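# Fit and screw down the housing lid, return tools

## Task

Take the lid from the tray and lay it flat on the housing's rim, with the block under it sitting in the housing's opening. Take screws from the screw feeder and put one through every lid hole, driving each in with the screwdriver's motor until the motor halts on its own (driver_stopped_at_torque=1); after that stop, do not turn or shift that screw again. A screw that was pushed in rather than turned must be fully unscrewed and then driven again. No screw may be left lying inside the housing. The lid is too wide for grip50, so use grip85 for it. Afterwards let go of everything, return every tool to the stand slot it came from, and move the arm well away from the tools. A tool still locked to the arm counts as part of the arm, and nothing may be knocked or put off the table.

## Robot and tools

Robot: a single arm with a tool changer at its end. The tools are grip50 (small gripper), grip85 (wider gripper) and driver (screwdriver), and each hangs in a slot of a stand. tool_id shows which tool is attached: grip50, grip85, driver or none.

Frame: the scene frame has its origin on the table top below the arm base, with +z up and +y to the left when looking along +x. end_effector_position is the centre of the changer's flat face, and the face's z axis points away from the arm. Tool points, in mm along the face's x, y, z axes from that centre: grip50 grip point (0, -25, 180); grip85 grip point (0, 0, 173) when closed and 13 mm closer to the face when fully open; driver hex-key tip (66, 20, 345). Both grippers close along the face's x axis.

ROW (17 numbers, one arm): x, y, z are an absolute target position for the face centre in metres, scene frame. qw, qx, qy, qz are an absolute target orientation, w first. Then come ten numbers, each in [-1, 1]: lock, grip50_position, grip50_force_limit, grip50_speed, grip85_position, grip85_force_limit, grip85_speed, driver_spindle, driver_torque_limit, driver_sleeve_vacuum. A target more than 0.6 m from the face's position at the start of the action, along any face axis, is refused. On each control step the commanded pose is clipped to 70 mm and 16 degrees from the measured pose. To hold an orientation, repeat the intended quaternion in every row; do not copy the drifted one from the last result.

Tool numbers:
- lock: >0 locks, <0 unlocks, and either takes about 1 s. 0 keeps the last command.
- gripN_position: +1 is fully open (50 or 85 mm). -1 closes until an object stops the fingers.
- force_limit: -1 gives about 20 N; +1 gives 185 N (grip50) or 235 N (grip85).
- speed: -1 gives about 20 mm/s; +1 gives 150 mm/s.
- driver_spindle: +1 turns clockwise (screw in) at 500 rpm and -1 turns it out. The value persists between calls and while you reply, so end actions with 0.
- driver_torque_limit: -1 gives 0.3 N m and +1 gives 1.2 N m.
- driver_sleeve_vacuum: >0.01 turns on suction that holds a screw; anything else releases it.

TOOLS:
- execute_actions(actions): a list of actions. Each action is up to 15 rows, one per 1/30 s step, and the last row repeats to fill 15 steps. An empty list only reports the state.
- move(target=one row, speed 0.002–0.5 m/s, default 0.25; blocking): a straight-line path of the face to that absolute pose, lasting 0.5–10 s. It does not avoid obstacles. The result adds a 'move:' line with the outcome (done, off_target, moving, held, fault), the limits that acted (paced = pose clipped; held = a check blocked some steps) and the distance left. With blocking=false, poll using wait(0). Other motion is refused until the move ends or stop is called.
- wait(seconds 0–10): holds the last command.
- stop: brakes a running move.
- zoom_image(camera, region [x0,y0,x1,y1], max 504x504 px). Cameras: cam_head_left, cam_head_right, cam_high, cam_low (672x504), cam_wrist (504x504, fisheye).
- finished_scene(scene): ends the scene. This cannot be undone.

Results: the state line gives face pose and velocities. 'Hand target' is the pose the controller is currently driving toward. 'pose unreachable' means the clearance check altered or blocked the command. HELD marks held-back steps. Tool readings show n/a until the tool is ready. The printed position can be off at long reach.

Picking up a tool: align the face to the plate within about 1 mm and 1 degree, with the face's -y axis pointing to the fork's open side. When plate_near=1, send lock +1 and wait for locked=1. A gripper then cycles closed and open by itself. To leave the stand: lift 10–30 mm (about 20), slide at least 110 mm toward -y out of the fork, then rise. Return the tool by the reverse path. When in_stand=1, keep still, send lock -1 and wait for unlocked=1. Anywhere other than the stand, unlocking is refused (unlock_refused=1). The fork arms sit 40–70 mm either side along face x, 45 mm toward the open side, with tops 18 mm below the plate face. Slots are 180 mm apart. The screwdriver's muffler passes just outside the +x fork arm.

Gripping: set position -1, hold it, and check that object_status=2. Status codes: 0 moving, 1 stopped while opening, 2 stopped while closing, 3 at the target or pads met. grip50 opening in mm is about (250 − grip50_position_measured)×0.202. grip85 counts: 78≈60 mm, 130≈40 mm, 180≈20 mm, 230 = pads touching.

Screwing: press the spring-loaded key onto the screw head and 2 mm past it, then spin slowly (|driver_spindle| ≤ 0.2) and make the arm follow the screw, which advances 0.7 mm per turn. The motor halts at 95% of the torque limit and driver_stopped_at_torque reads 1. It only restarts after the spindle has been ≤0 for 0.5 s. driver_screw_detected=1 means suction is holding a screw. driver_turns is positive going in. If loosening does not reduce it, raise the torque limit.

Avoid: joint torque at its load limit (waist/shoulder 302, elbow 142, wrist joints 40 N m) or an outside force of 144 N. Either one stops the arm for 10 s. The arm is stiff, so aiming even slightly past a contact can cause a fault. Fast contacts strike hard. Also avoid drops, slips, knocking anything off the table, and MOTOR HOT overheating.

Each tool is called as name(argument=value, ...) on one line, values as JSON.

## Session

execute_actions(actions=[])

Scene clock: 0.00 s.
end_effector_position=(+0.6531, -0.0032, +0.4702) locked=0 unlocked=1 plate_near=0 in_stand=0 unlock_refused=0 tool_id=none grip50_position_measured=n/a grip50_object_status=n/a grip85_position_measured=n/a grip85_object_status=n/a driver_sleeve_vacuum_kpa=n/a driver_screw_detected=n/a driver_stopped_at_torque=n/a driver_turns=n/a end_effector_quat_wxyz=(-0.002, +0.709, +0.705, -0.002) end_effector_velocity=(-0.000, -0.000, +0.000) end_effector_angular_velocity=(+0.000, +0.000, -0.001)
Joint positions: [-0.052  0.167  1.619 -0.     1.356 -0.053]
Joint velocities: [-0.    -0.    -0.     0.     0.     0.001]
Joint torques (N m, as the joint torque sensors report them, + toward a larger angle): no reading
Hand target: +0.653, -0.003, +0.470; -0.002, +0.709, +0.705, -0.002

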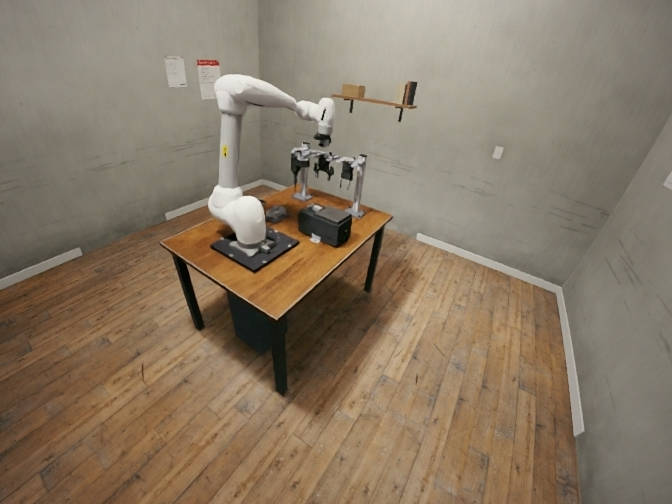

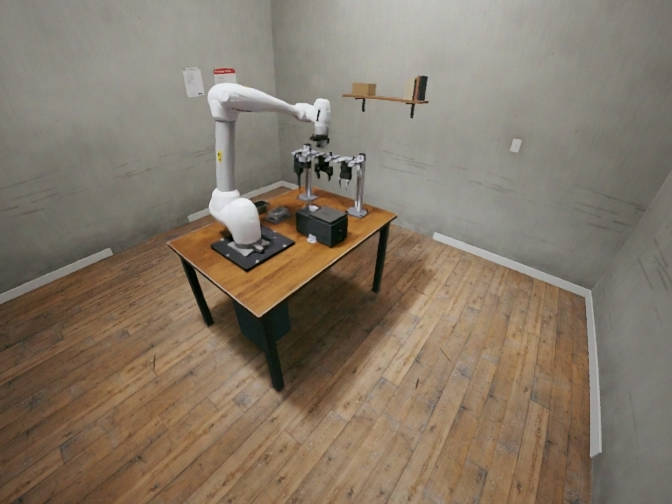

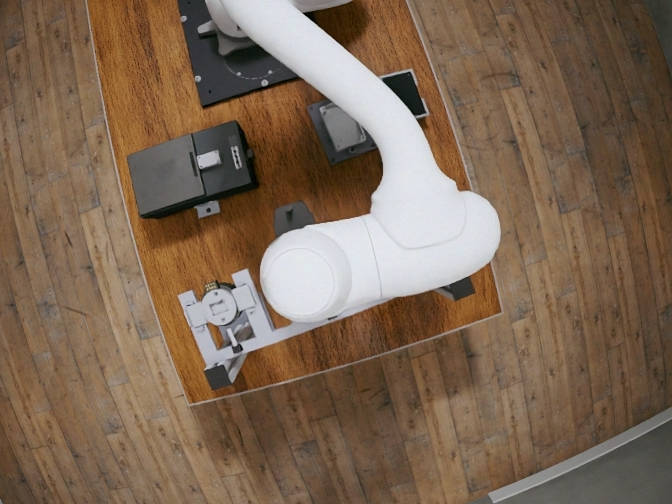

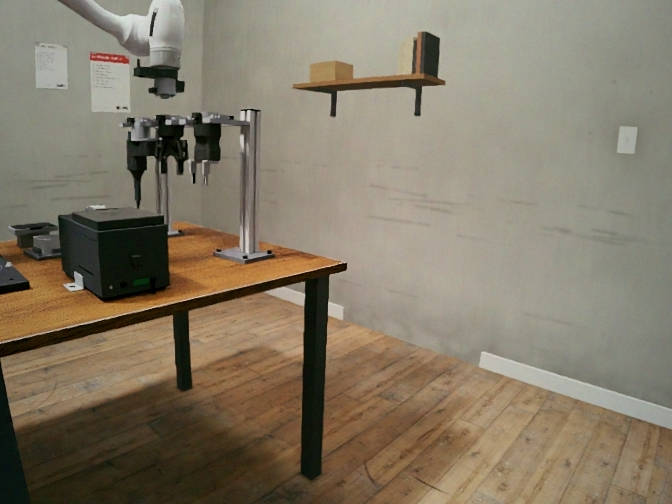

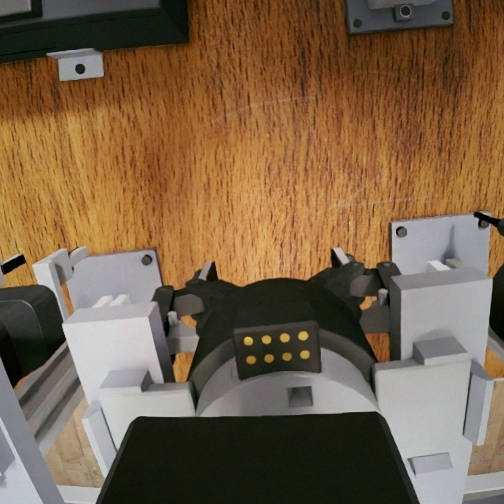

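zoom_image(camera="cam_wrist", region=[220,300,340,420])

Region (220, 300, 340, 420) of cam_wrist's 504x504 image, scaled by 4.200, with more detail than that image has.

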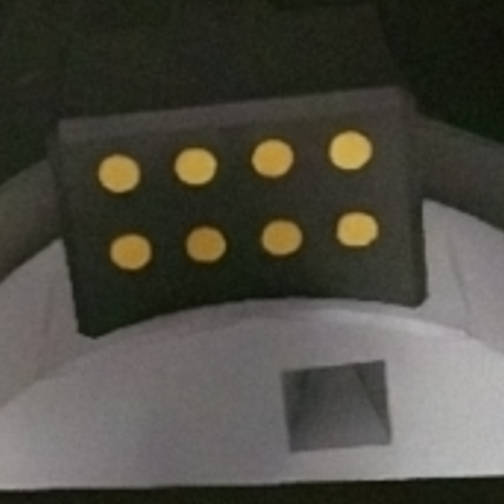

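move(target=[0.6801,0.0025,0.435,0,0.6871,0.7266,0,0,0,0,0,1,-0.5,0,0,0,-1], speed=0.12)

zoom_image(camera="cam_wrist", region=[110,240,410,440])

Scene clock: 1.47 s.
end_effector_position=(+0.6801, +0.0025, +0.4350) locked=0 unlocked=1 plate_near=0 in_stand=0 unlock_refused=0 tool_id=none grip50_position_measured=n/a grip50_object_status=n/a grip85_position_measured=n/a grip85_object_status=n/a driver_sleeve_vacuum_kpa=n/a driver_screw_detected=n/a driver_stopped_at_torque=n/a driver_turns=n/a end_effector_quat_wxyz=(+0.000, +0.687, +0.727, +0.000) end_effector_velocity=(+0.000, +0.000, -0.000) end_effector_angular_velocity=(-0.000, +0.000, +0.002)
Joint positions: [-0.042  0.221  1.617  0.001  1.297 -0.104]
Joint velocities: [ 0.     0.    -0.    -0.    -0.    -0.001]
Joint torques (N m, as the joint torque sensors report them, + toward a larger angle): [ -1.5  -68.14 -45.97   4.28  -0.35  -0.16]
Hand target: +0.680, +0.003, +0.435; -0.000, +0.687, +0.727, +0.000
Off the commanded pose: 0.000 m, 0 deg.
move: done

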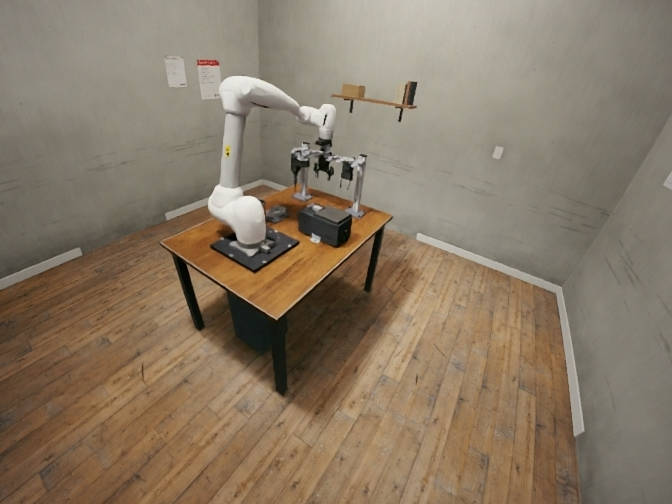

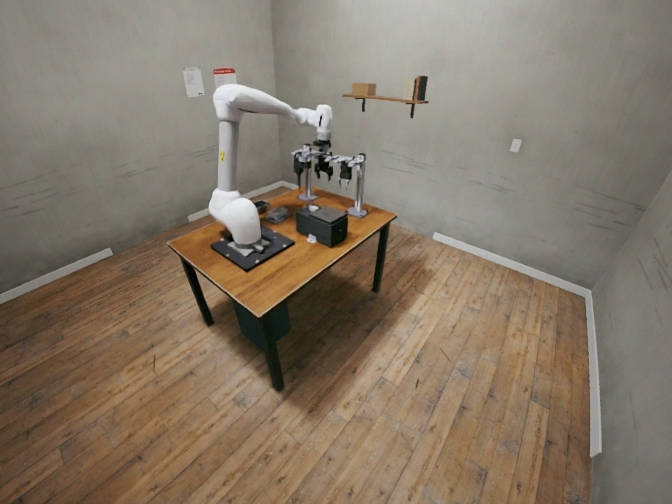

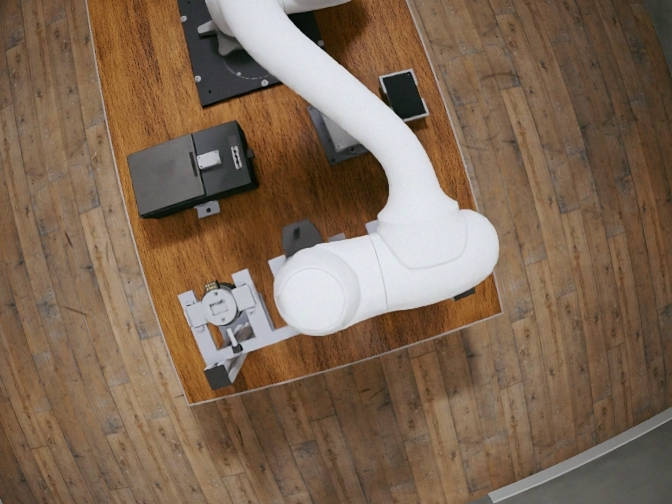

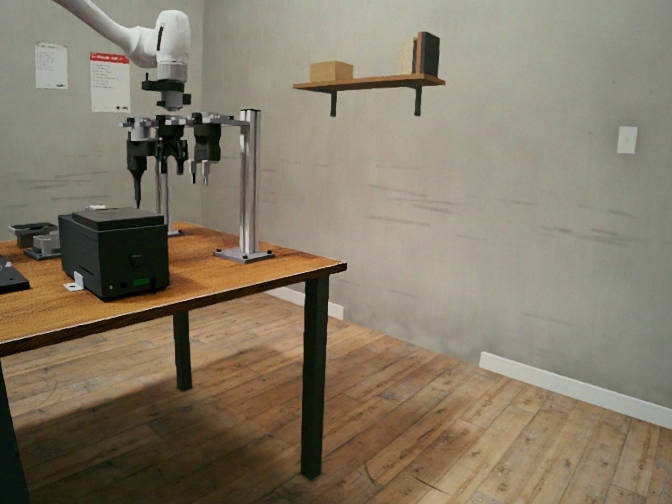

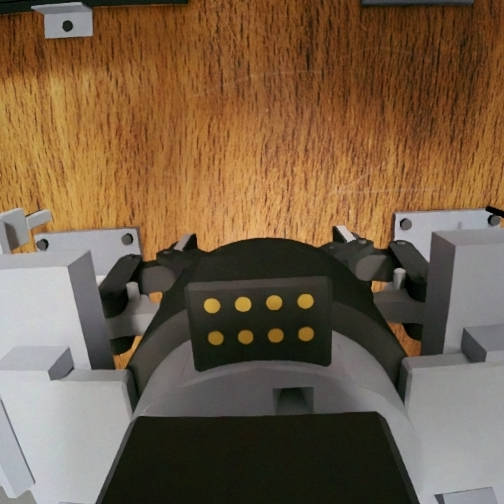

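Region (110, 240, 410, 440) of cam_wrist's 504x504 image, scaled by 1.680, with more detail than that image has.

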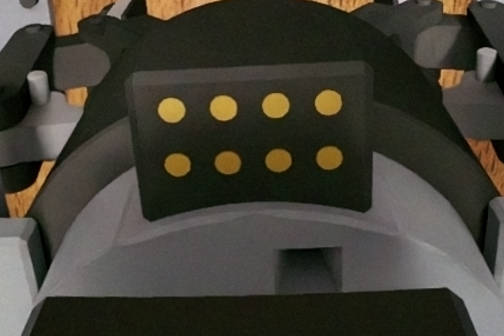

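move(target=[0.6790,0.0024,0.4145,0,0.6820,0.7314,0,0,0,0,0,1,-0.5,0,0,0,-1], speed=0.035)

Scene clock: 2.57 s.
end_effector_position=(+0.6790, +0.0024, +0.4145) locked=0 unlocked=1 plate_near=0 in_stand=1 unlock_refused=0 tool_id=none grip50_position_measured=n/a grip50_object_status=n/a grip85_position_measured=n/a grip85_object_status=n/a driver_sleeve_vacuum_kpa=n/a driver_screw_detected=n/a driver_stopped_at_torque=n/a driver_turns=n/a end_effector_quat_wxyz=(+0.000, +0.682, +0.731, +0.000) end_effector_velocity=(+0.000, -0.000, -0.000) end_effector_angular_velocity=(+0.001, -0.000, -0.001)
Joint positions: [-0.042  0.229  1.645  0.001  1.261 -0.118]
Joint velocities: [-0.001  0.     0.     0.002 -0.001 -0.001]
Joint torques (N m, as the joint torque sensors report them, + toward a larger angle): [ -2.98 -67.34 -43.58   3.66  -0.51   0.1 ]
Hand target: +0.679, +0.002, +0.414; -0.000, +0.682, +0.731, +0.000
Off the commanded pose: 0.000 m, 0 deg.
move: done

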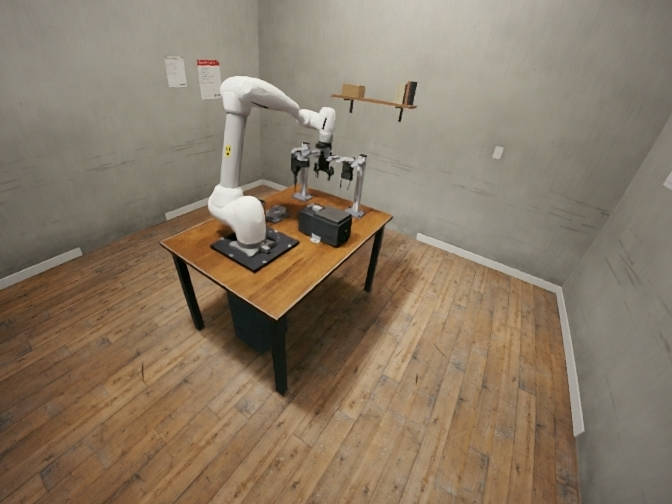

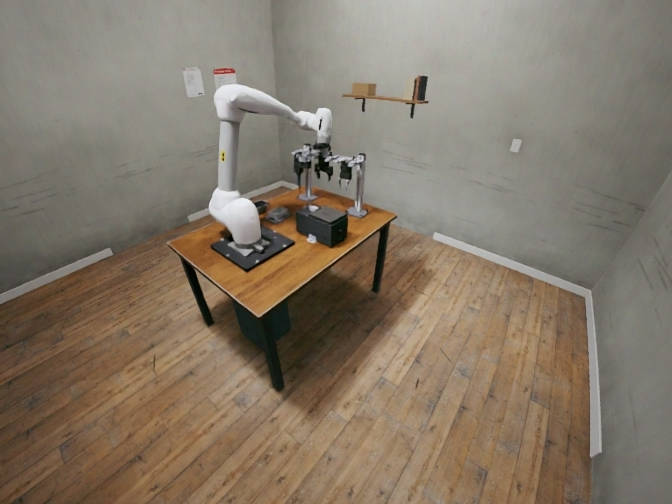

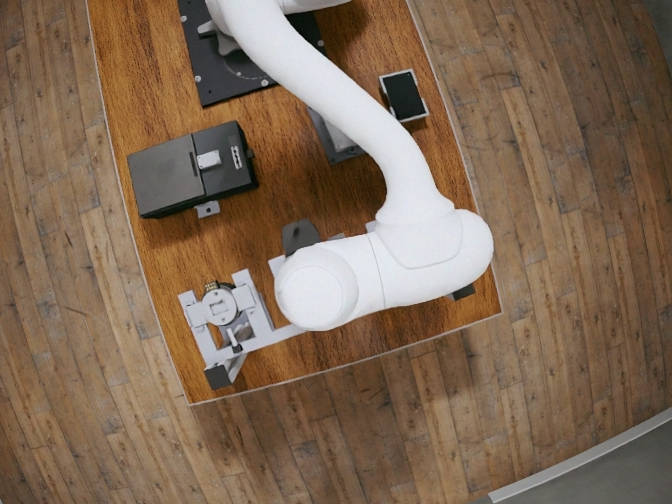

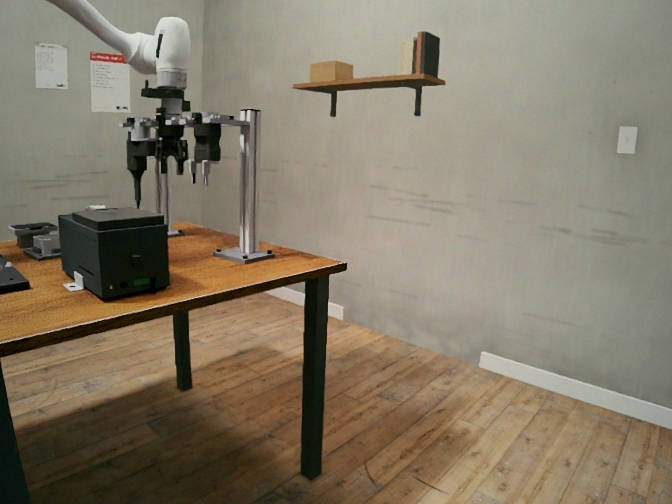

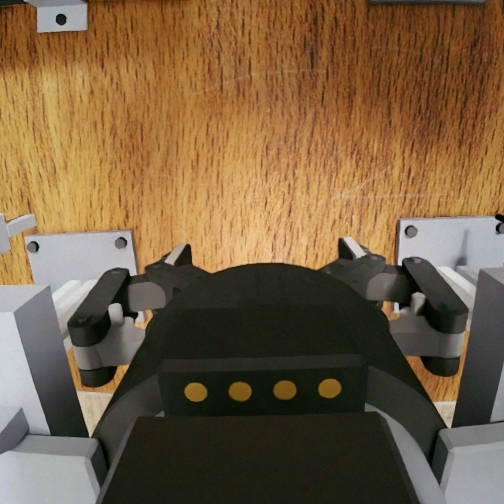

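execute_actions(actions=[[[0.6790,0.0026,0.4143,0,0.6820,0.7314,0,0,0,0,0,1,-0.5,0,0,0,-1],[0.6790,0.0028,0.4140,0,0.6820,0.7314,0,0,0,0,0,1,-0.5,0,0,0,-1],[0.6790,0.0028,0.4137,0,0.6820,0.7314,0,0,0,0,0,1,-0.5,0,0,0,-1],[0.6790,0.0028,0.4134,0,0.6820,0.7314,0,0,0,0,0,1,-0.5,0,0,0,-1],[0.6790,0.0028,0.4131,0,0.6820,0.7314,0,0,0,0,0,1,-0.5,0,0,0,-1],[0.6790,0.0028,0.4129,0,0.6820,0.7314,0,0,0,0,0,1,-0.5,0,0,0,-1],[0.6790,0.0028,0.4127,0,0.6820,0.7314,0,0,0,0,0,1,-0.5,0,0,0,-1]]])

Scene clock: 4.20 s.
end_effector_position=(+0.6790, +0.0028, +0.4127) locked=0 unlocked=1 plate_near=1 in_stand=1 unlock_refused=0 tool_id=none grip50_position_measured=n/a grip50_object_status=n/a grip85_position_measured=n/a grip85_object_status=n/a driver_sleeve_vacuum_kpa=n/a driver_screw_detected=n/a driver_stopped_at_torque=n/a driver_turns=n/a end_effector_quat_wxyz=(-0.000, +0.682, +0.731, -0.000) end_effector_velocity=(-0.000, -0.000, -0.000) end_effector_angular_velocity=(-0.001, +0.000, +0.001)
Joint positions: [-0.041  0.23   1.647  0.001  1.258 -0.117]
Joint velocities: [-0.    -0.     0.    -0.001 -0.    -0.001]
Joint torques (N m, as the joint torque sensors report them, + toward a larger angle): [ -0.06 -66.11 -45.69   4.3   -0.97  -0.09]
Hand target: +0.679, +0.003, +0.413; -0.000, +0.682, +0.731, +0.000
Off the commanded pose: 0.000 m, 0 deg.
Step readings (end_effector_position):
0: (+0.6790, +0.0024, +0.4145)
1: (+0.6790, +0.0024, +0.4145)
2: (+0.6790, +0.0024, +0.4144)
4: (+0.6790, +0.0025, +0.4140)
8: (+0.6790, +0.0027, +0.4129)
15: end_effector_position above

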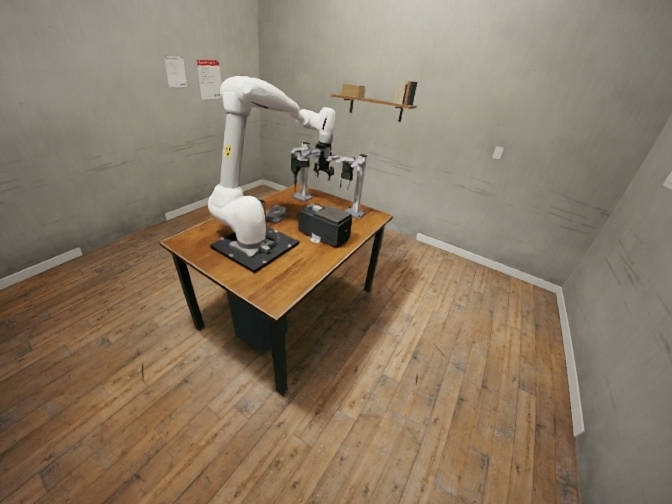

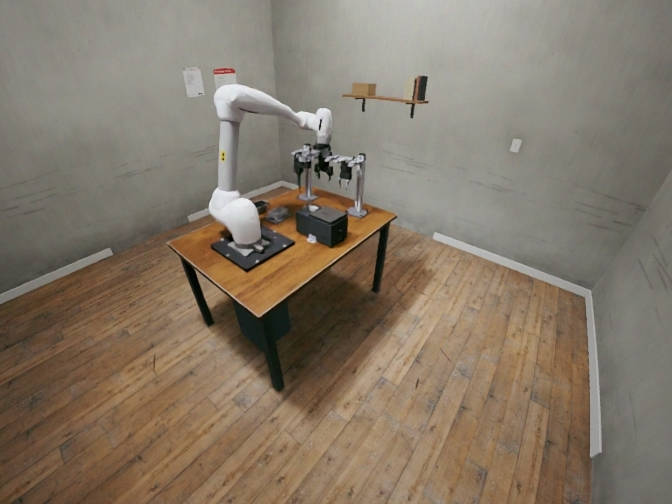

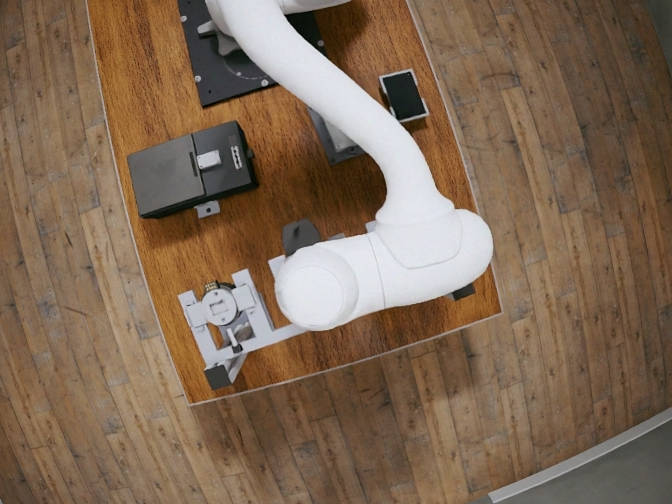

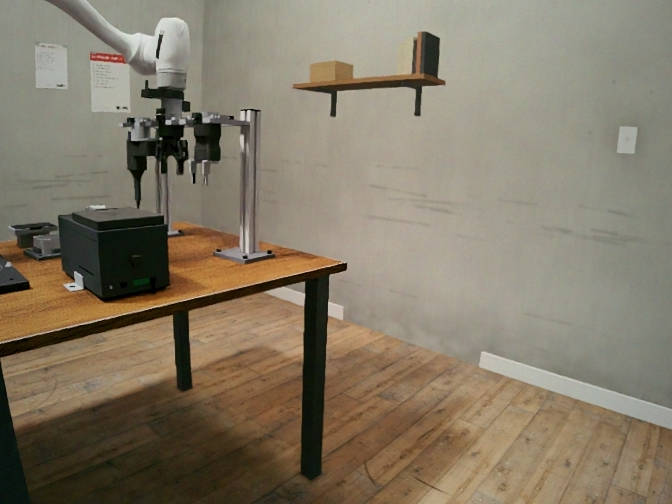

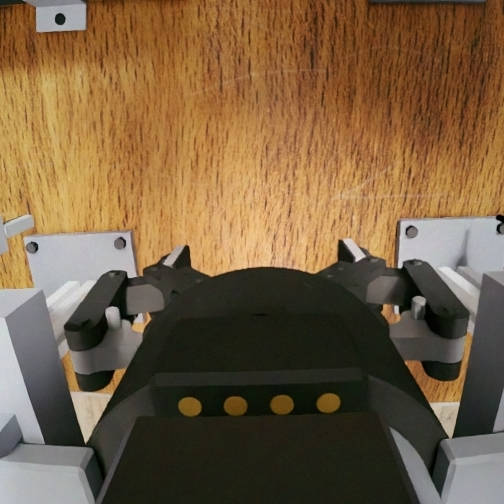

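execute_actions(actions=[[[0.6788,0.0028,0.4126,0,0.6820,0.7314,0,1,0,0,0,1,-0.5,0,0,0,-1]]])

wait(seconds=0.7)

zoom_image(camera="cam_high", region=[290,50,450,180])

Scene clock: 4.83 s.
end_effector_position=(+0.6789, +0.0028, +0.4124) locked=0 unlocked=0 plate_near=1 in_stand=1 unlock_refused=0 tool_id=none grip50_position_measured=n/a grip50_object_status=n/a grip85_position_measured=n/a grip85_object_status=n/a driver_sleeve_vacuum_kpa=n/a driver_screw_detected=n/a driver_stopped_at_torque=n/a driver_turns=n/a end_effector_quat_wxyz=(-0.000, +0.682, +0.731, -0.000) end_effector_velocity=(-0.000, -0.000, +0.000) end_effector_angular_velocity=(+0.001, -0.000, -0.001)
Joint positions: [-0.041  0.23   1.648  0.001  1.258 -0.117]
Joint velocities: [-0.    -0.    -0.     0.001 -0.     0.   ]
Joint torques (N m, as the joint torque sensors report them, + toward a larger angle): [ -1.17 -68.15 -43.93   3.95  -0.31   0.22]
Hand target: +0.679, +0.003, +0.413; -0.000, +0.682, +0.731, -0.000
Off the commanded pose: 0.000 m, 0 deg.
Step readings (end_effector_position):
0: (+0.6790, +0.0028, +0.4127)
1: (+0.6790, +0.0028, +0.4127)
2: (+0.6790, +0.0028, +0.4126)
4: (+0.6789, +0.0028, +0.4125)
8: (+0.6789, +0.0028, +0.4124)
15: end_effector_position above

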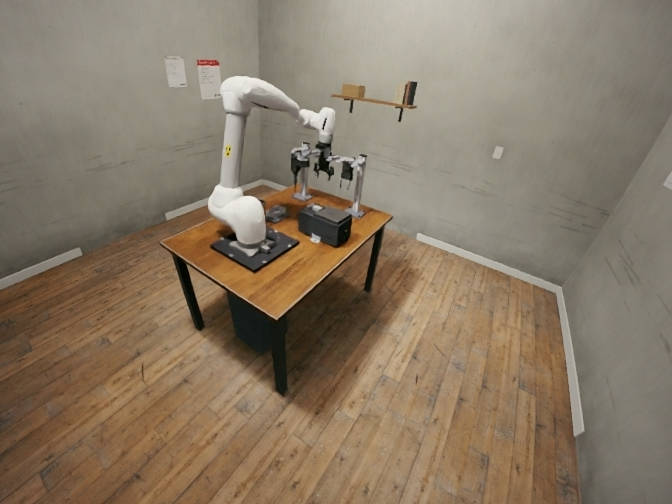

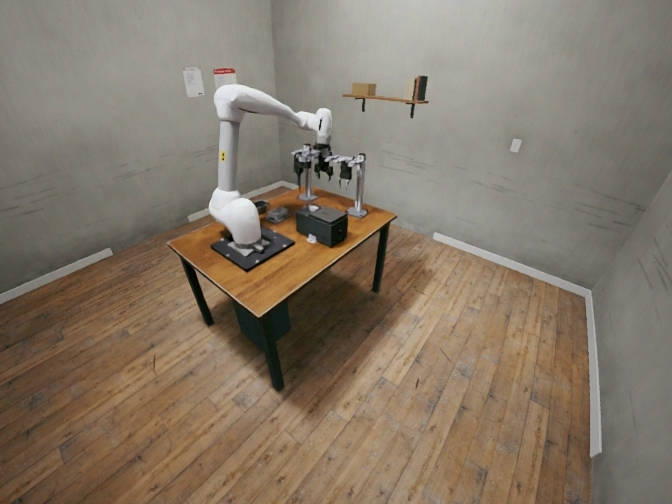

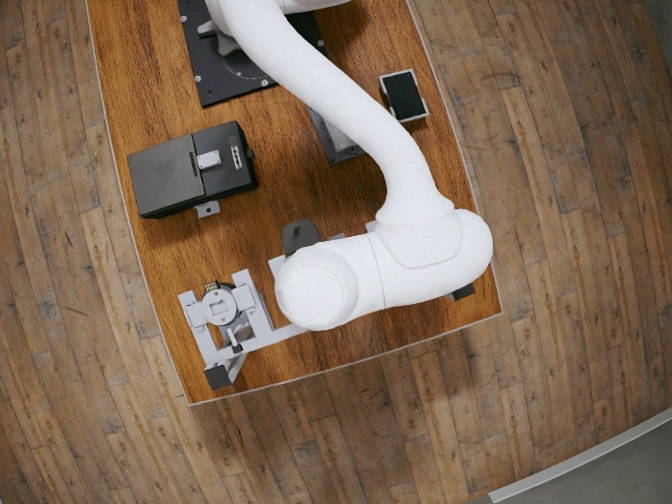

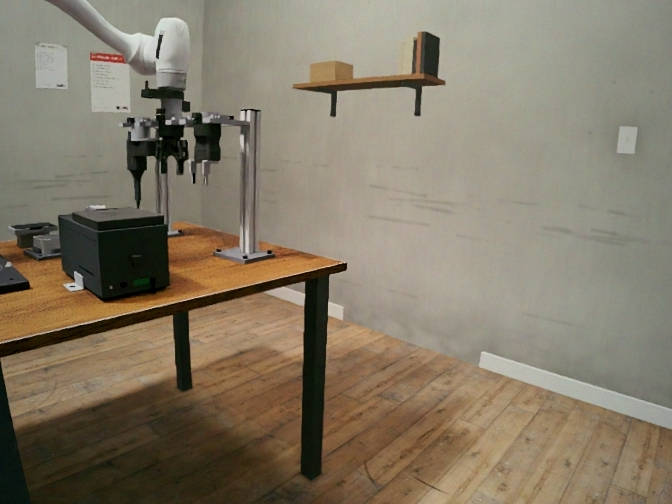

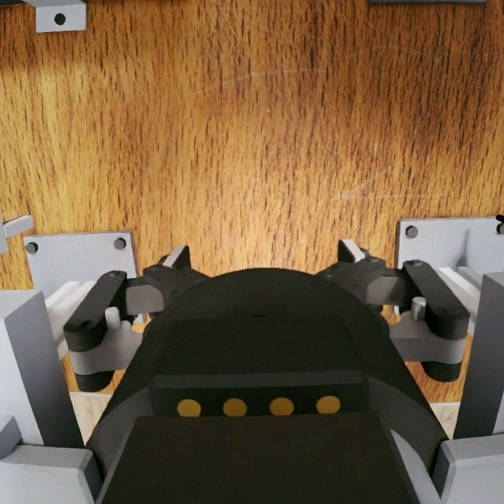

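Scene clock: 5.53 s.
end_effector_position=(+0.6787, +0.0028, +0.4125) locked=1 unlocked=0 plate_near=1 in_stand=1 unlock_refused=0 tool_id=grip85 grip50_position_measured=n/a grip50_object_status=n/a grip85_position_measured=n/a grip85_object_status=n/a driver_sleeve_vacuum_kpa=n/a driver_screw_detected=n/a driver_stopped_at_torque=n/a driver_turns=n/a end_effector_quat_wxyz=(-0.000, +0.682, +0.731, -0.000) end_effector_velocity=(-0.000, -0.000, +0.000) end_effector_angular_velocity=(-0.001, -0.000, -0.000)
Joint positions: [-0.041  0.23   1.648  0.001  1.258 -0.117]
Joint velocities: [-0.    -0.    -0.    -0.001  0.     0.   ]
Joint torques (N m, as the joint torque sensors report them, + toward a larger angle): [  0.49 -76.36 -52.17   4.15  -0.33   0.  ]
Hand target: +0.679, +0.003, +0.413; -0.000, +0.682, +0.731, -0.000
Off the commanded pose: 0.000 m, 0 deg.
wait: 0.70 s; at rest by 0.20 s

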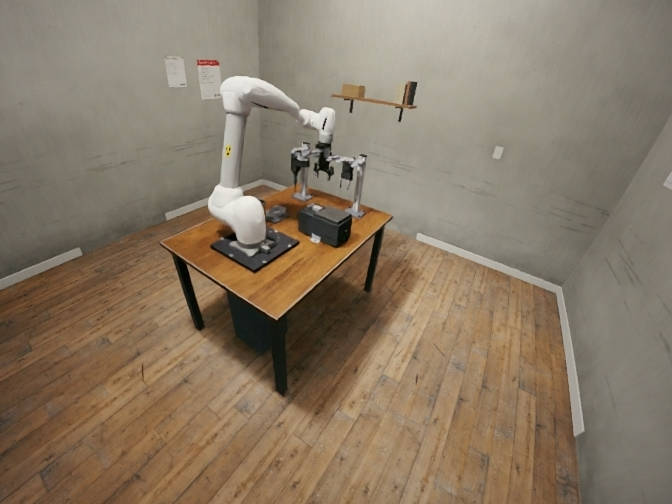

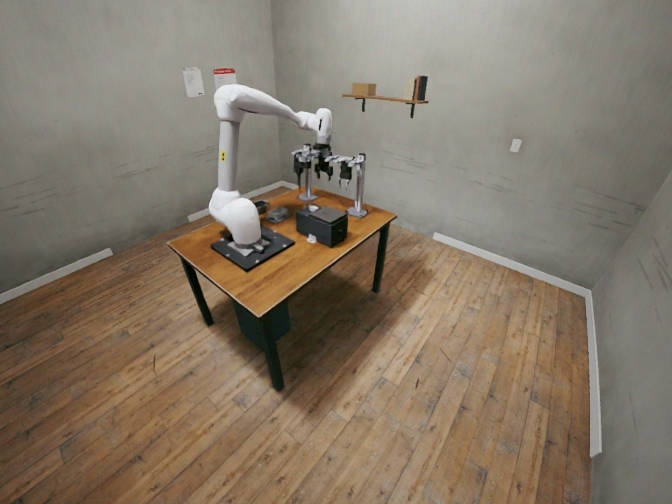

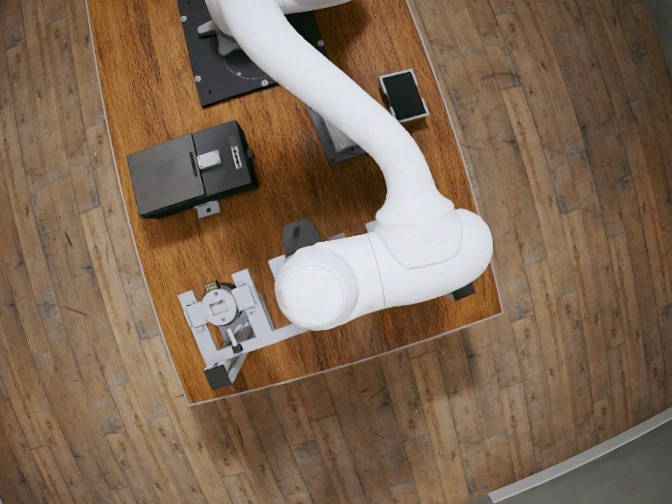

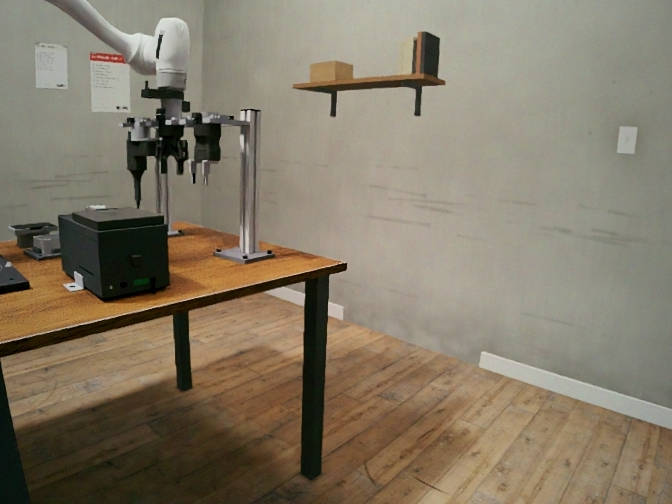

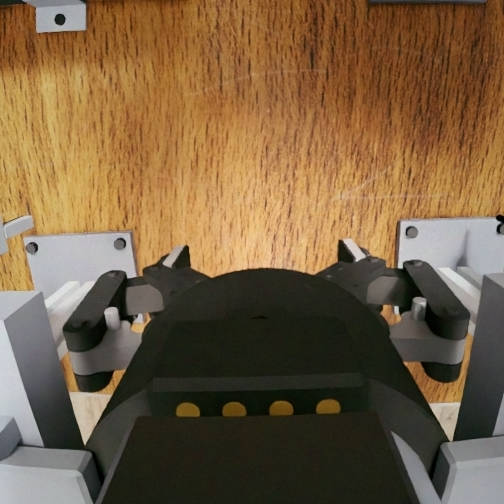

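Region (290, 50, 450, 180) of cam_high's 672x504 image, scaled by 3.150, with more detail than that image has; it fills the top 410 rows of this view, and the rest is white.

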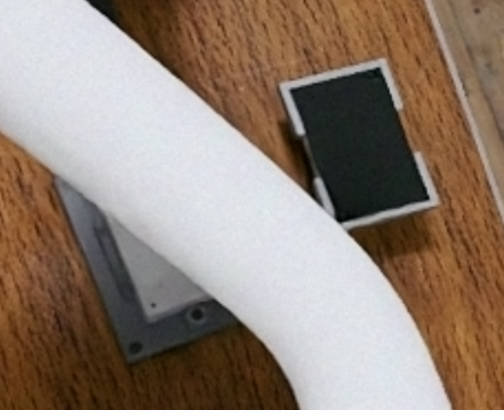

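move(target=[0.6788,0.0028,0.4325,0,0.6820,0.7314,0,0,0,0,0,1,-0.5,0,0,0,-1], speed=0.06)

move(target=[0.559,-0.0056,0.4325,0,0.6820,0.7314,0,0,0,0,0,1,-0.5,0,0,0,-1], speed=0.18)

move(target=[0.45,0.165,0.33,0,0.6820,0.7314,0,0,0,0,0,1,-0.5,0,0,0,-1], speed=0.3)

Scene clock: 6.53 s.
end_effector_position=(+0.6788, +0.0028, +0.4325) locked=1 unlocked=0 plate_near=1 in_stand=0 unlock_refused=0 tool_id=grip85 grip50_position_measured=n/a grip50_object_status=n/a grip85_position_measured=n/a grip85_object_status=n/a driver_sleeve_vacuum_kpa=n/a driver_screw_detected=n/a driver_stopped_at_torque=n/a driver_turns=n/a end_effector_quat_wxyz=(-0.000, +0.682, +0.731, -0.000) end_effector_velocity=(+0.000, +0.000, +0.000) end_effector_angular_velocity=(-0.000, -0.001, -0.001)
Joint positions: [-0.041  0.22   1.623  0.001  1.292 -0.117]
Joint velocities: [ 0.    -0.    -0.001 -0.     0.     0.001]
Joint torques (N m, as the joint torque sensors report them, + toward a larger angle): [ -0.91 -76.04 -52.3    4.23  -0.39  -0.03]
Hand target: +0.679, +0.003, +0.433; +0.000, +0.682, +0.731, -0.000
Off the commanded pose: 0.000 m, 0 deg.
move: done

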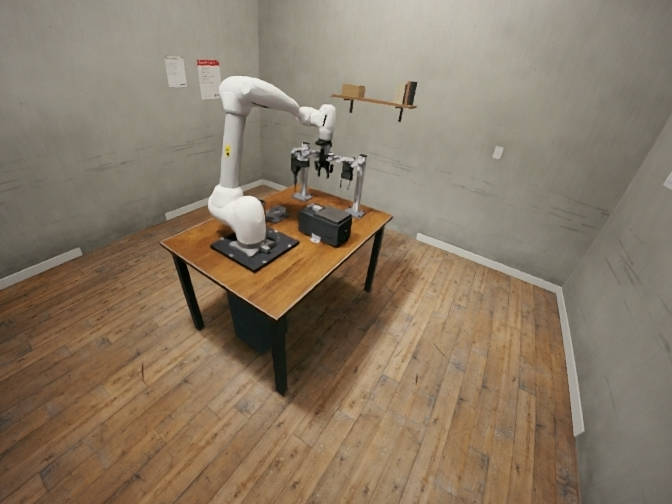

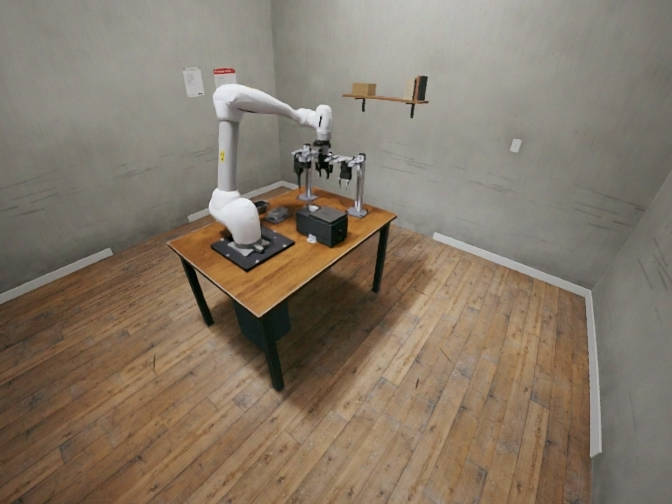

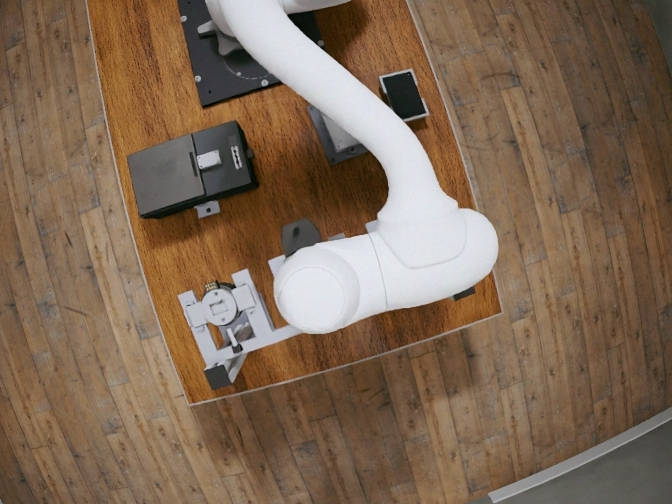

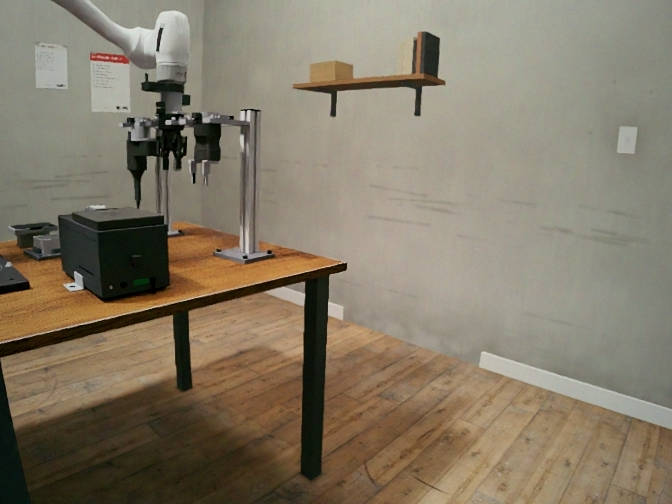

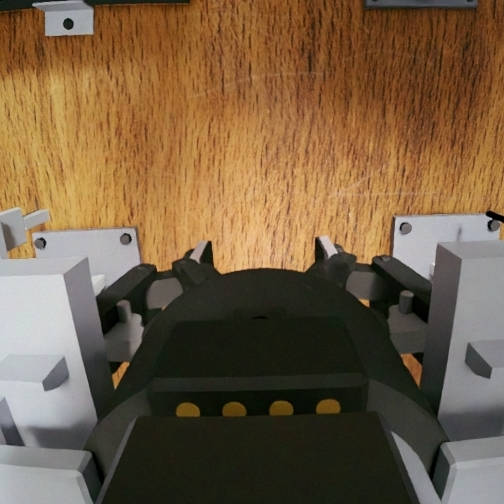

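Scene clock: 7.60 s.
end_effector_position=(+0.5591, -0.0057, +0.4324) locked=1 unlocked=0 plate_near=1 in_stand=0 unlock_refused=0 tool_id=grip85 grip50_position_measured=n/a grip50_object_status=n/a grip85_position_measured=n/a grip85_object_status=n/a driver_sleeve_vacuum_kpa=n/a driver_screw_detected=n/a driver_stopped_at_torque=n/a driver_turns=n/a end_effector_quat_wxyz=(+0.000, +0.682, +0.731, -0.000) end_effector_velocity=(-0.001, -0.000, -0.000) end_effector_angular_velocity=(-0.000, +0.001, -0.000)
Joint positions: [-0.067  0.033  1.839  0.001  1.263 -0.143]
Joint velocities: [-0.    -0.001  0.001 -0.     0.001 -0.   ]
Joint torques (N m, as the joint torque sensors report them, + toward a larger angle): [ -0.55 -55.55 -52.86   4.21  -0.23   0.08]
Hand target: +0.559, -0.006, +0.432; +0.000, +0.682, +0.731, -0.000
Off the commanded pose: 0.000 m, 0 deg.
move: done

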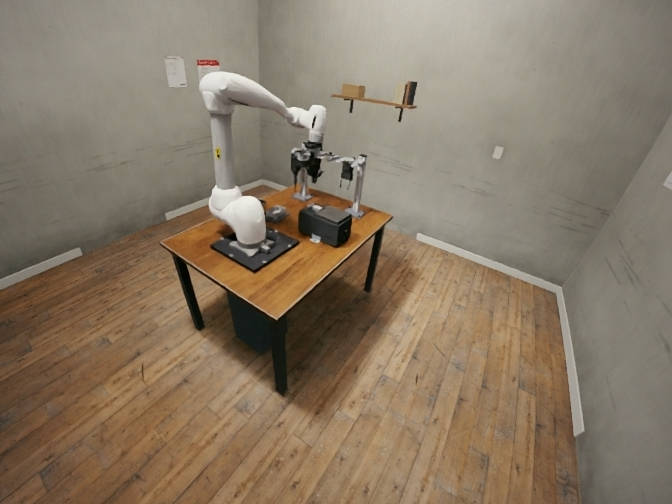

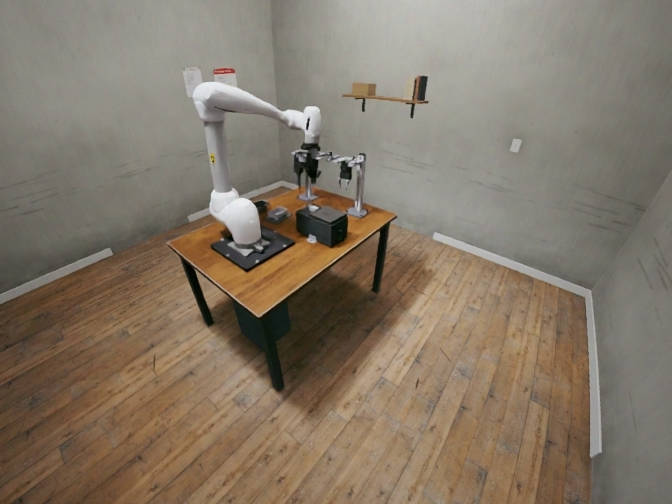

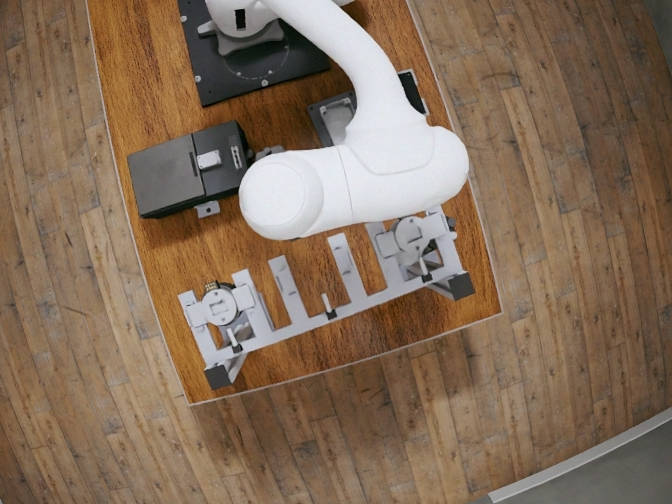

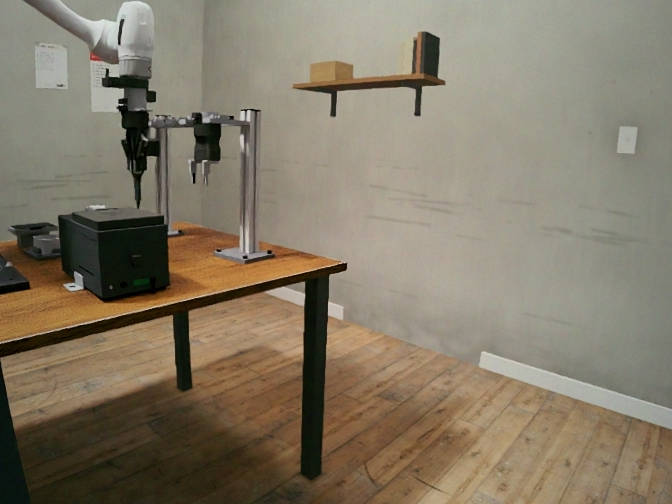

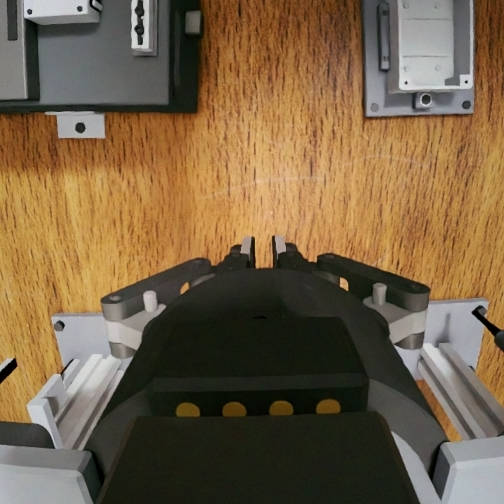

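Scene clock: 8.83 s.
end_effector_position=(+0.4501, +0.1650, +0.3301) locked=1 unlocked=0 plate_near=1 in_stand=0 unlock_refused=0 tool_id=grip85 grip50_position_measured=n/a grip50_object_status=n/a grip85_position_measured=n/a grip85_object_status=n/a driver_sleeve_vacuum_kpa=n/a driver_screw_detected=n/a driver_stopped_at_torque=n/a driver_turns=n/a end_effector_quat_wxyz=(+0.000, +0.682, +0.731, +0.000) end_effector_velocity=(-0.000, +0.000, -0.001) end_effector_angular_velocity=(-0.001, +0.001, +0.000)
Joint positions: [ 0.287 -0.025  2.097 -0.002  1.062  0.212]
Joint velocities: [ 0.001  0.002  0.    -0.001 -0.     0.001]
Joint torques (N m, as the joint torque sensors report them, + toward a larger angle): [ -0.18 -43.67 -47.98   3.71  -0.19   0.09]
Hand target: +0.450, +0.165, +0.330; -0.000, +0.682, +0.731, +0.000
Off the commanded pose: 0.000 m, 0 deg.
move: done

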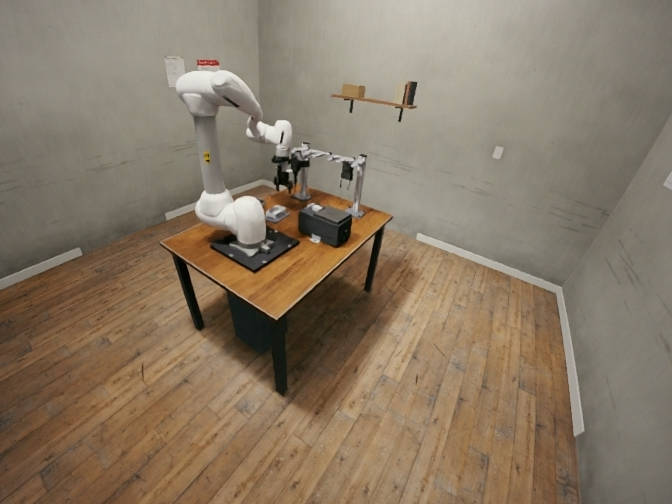

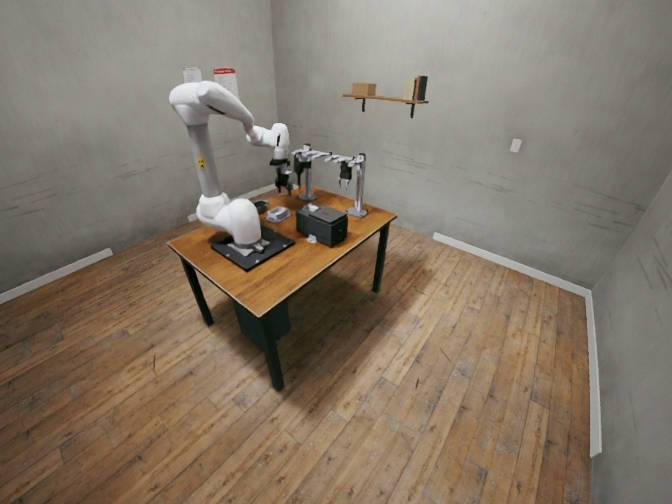

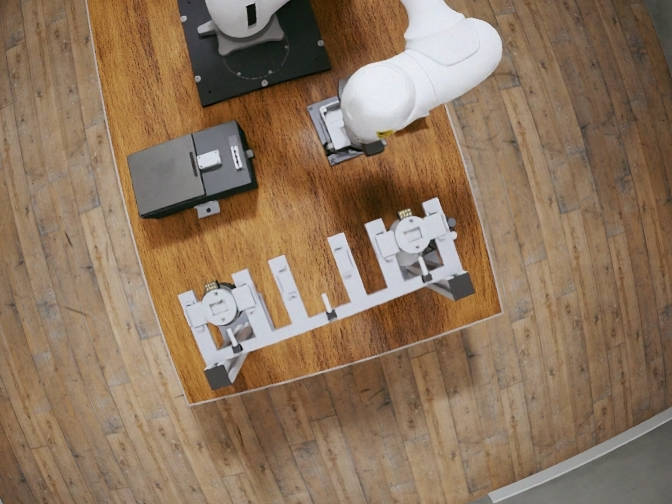

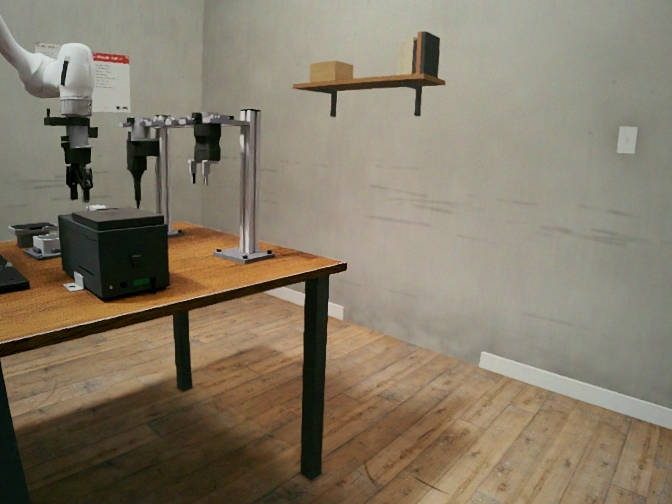

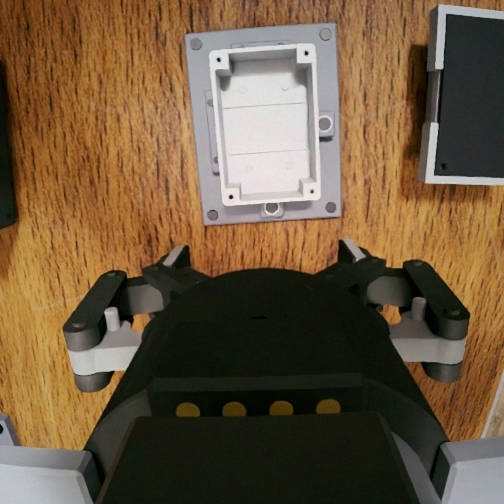

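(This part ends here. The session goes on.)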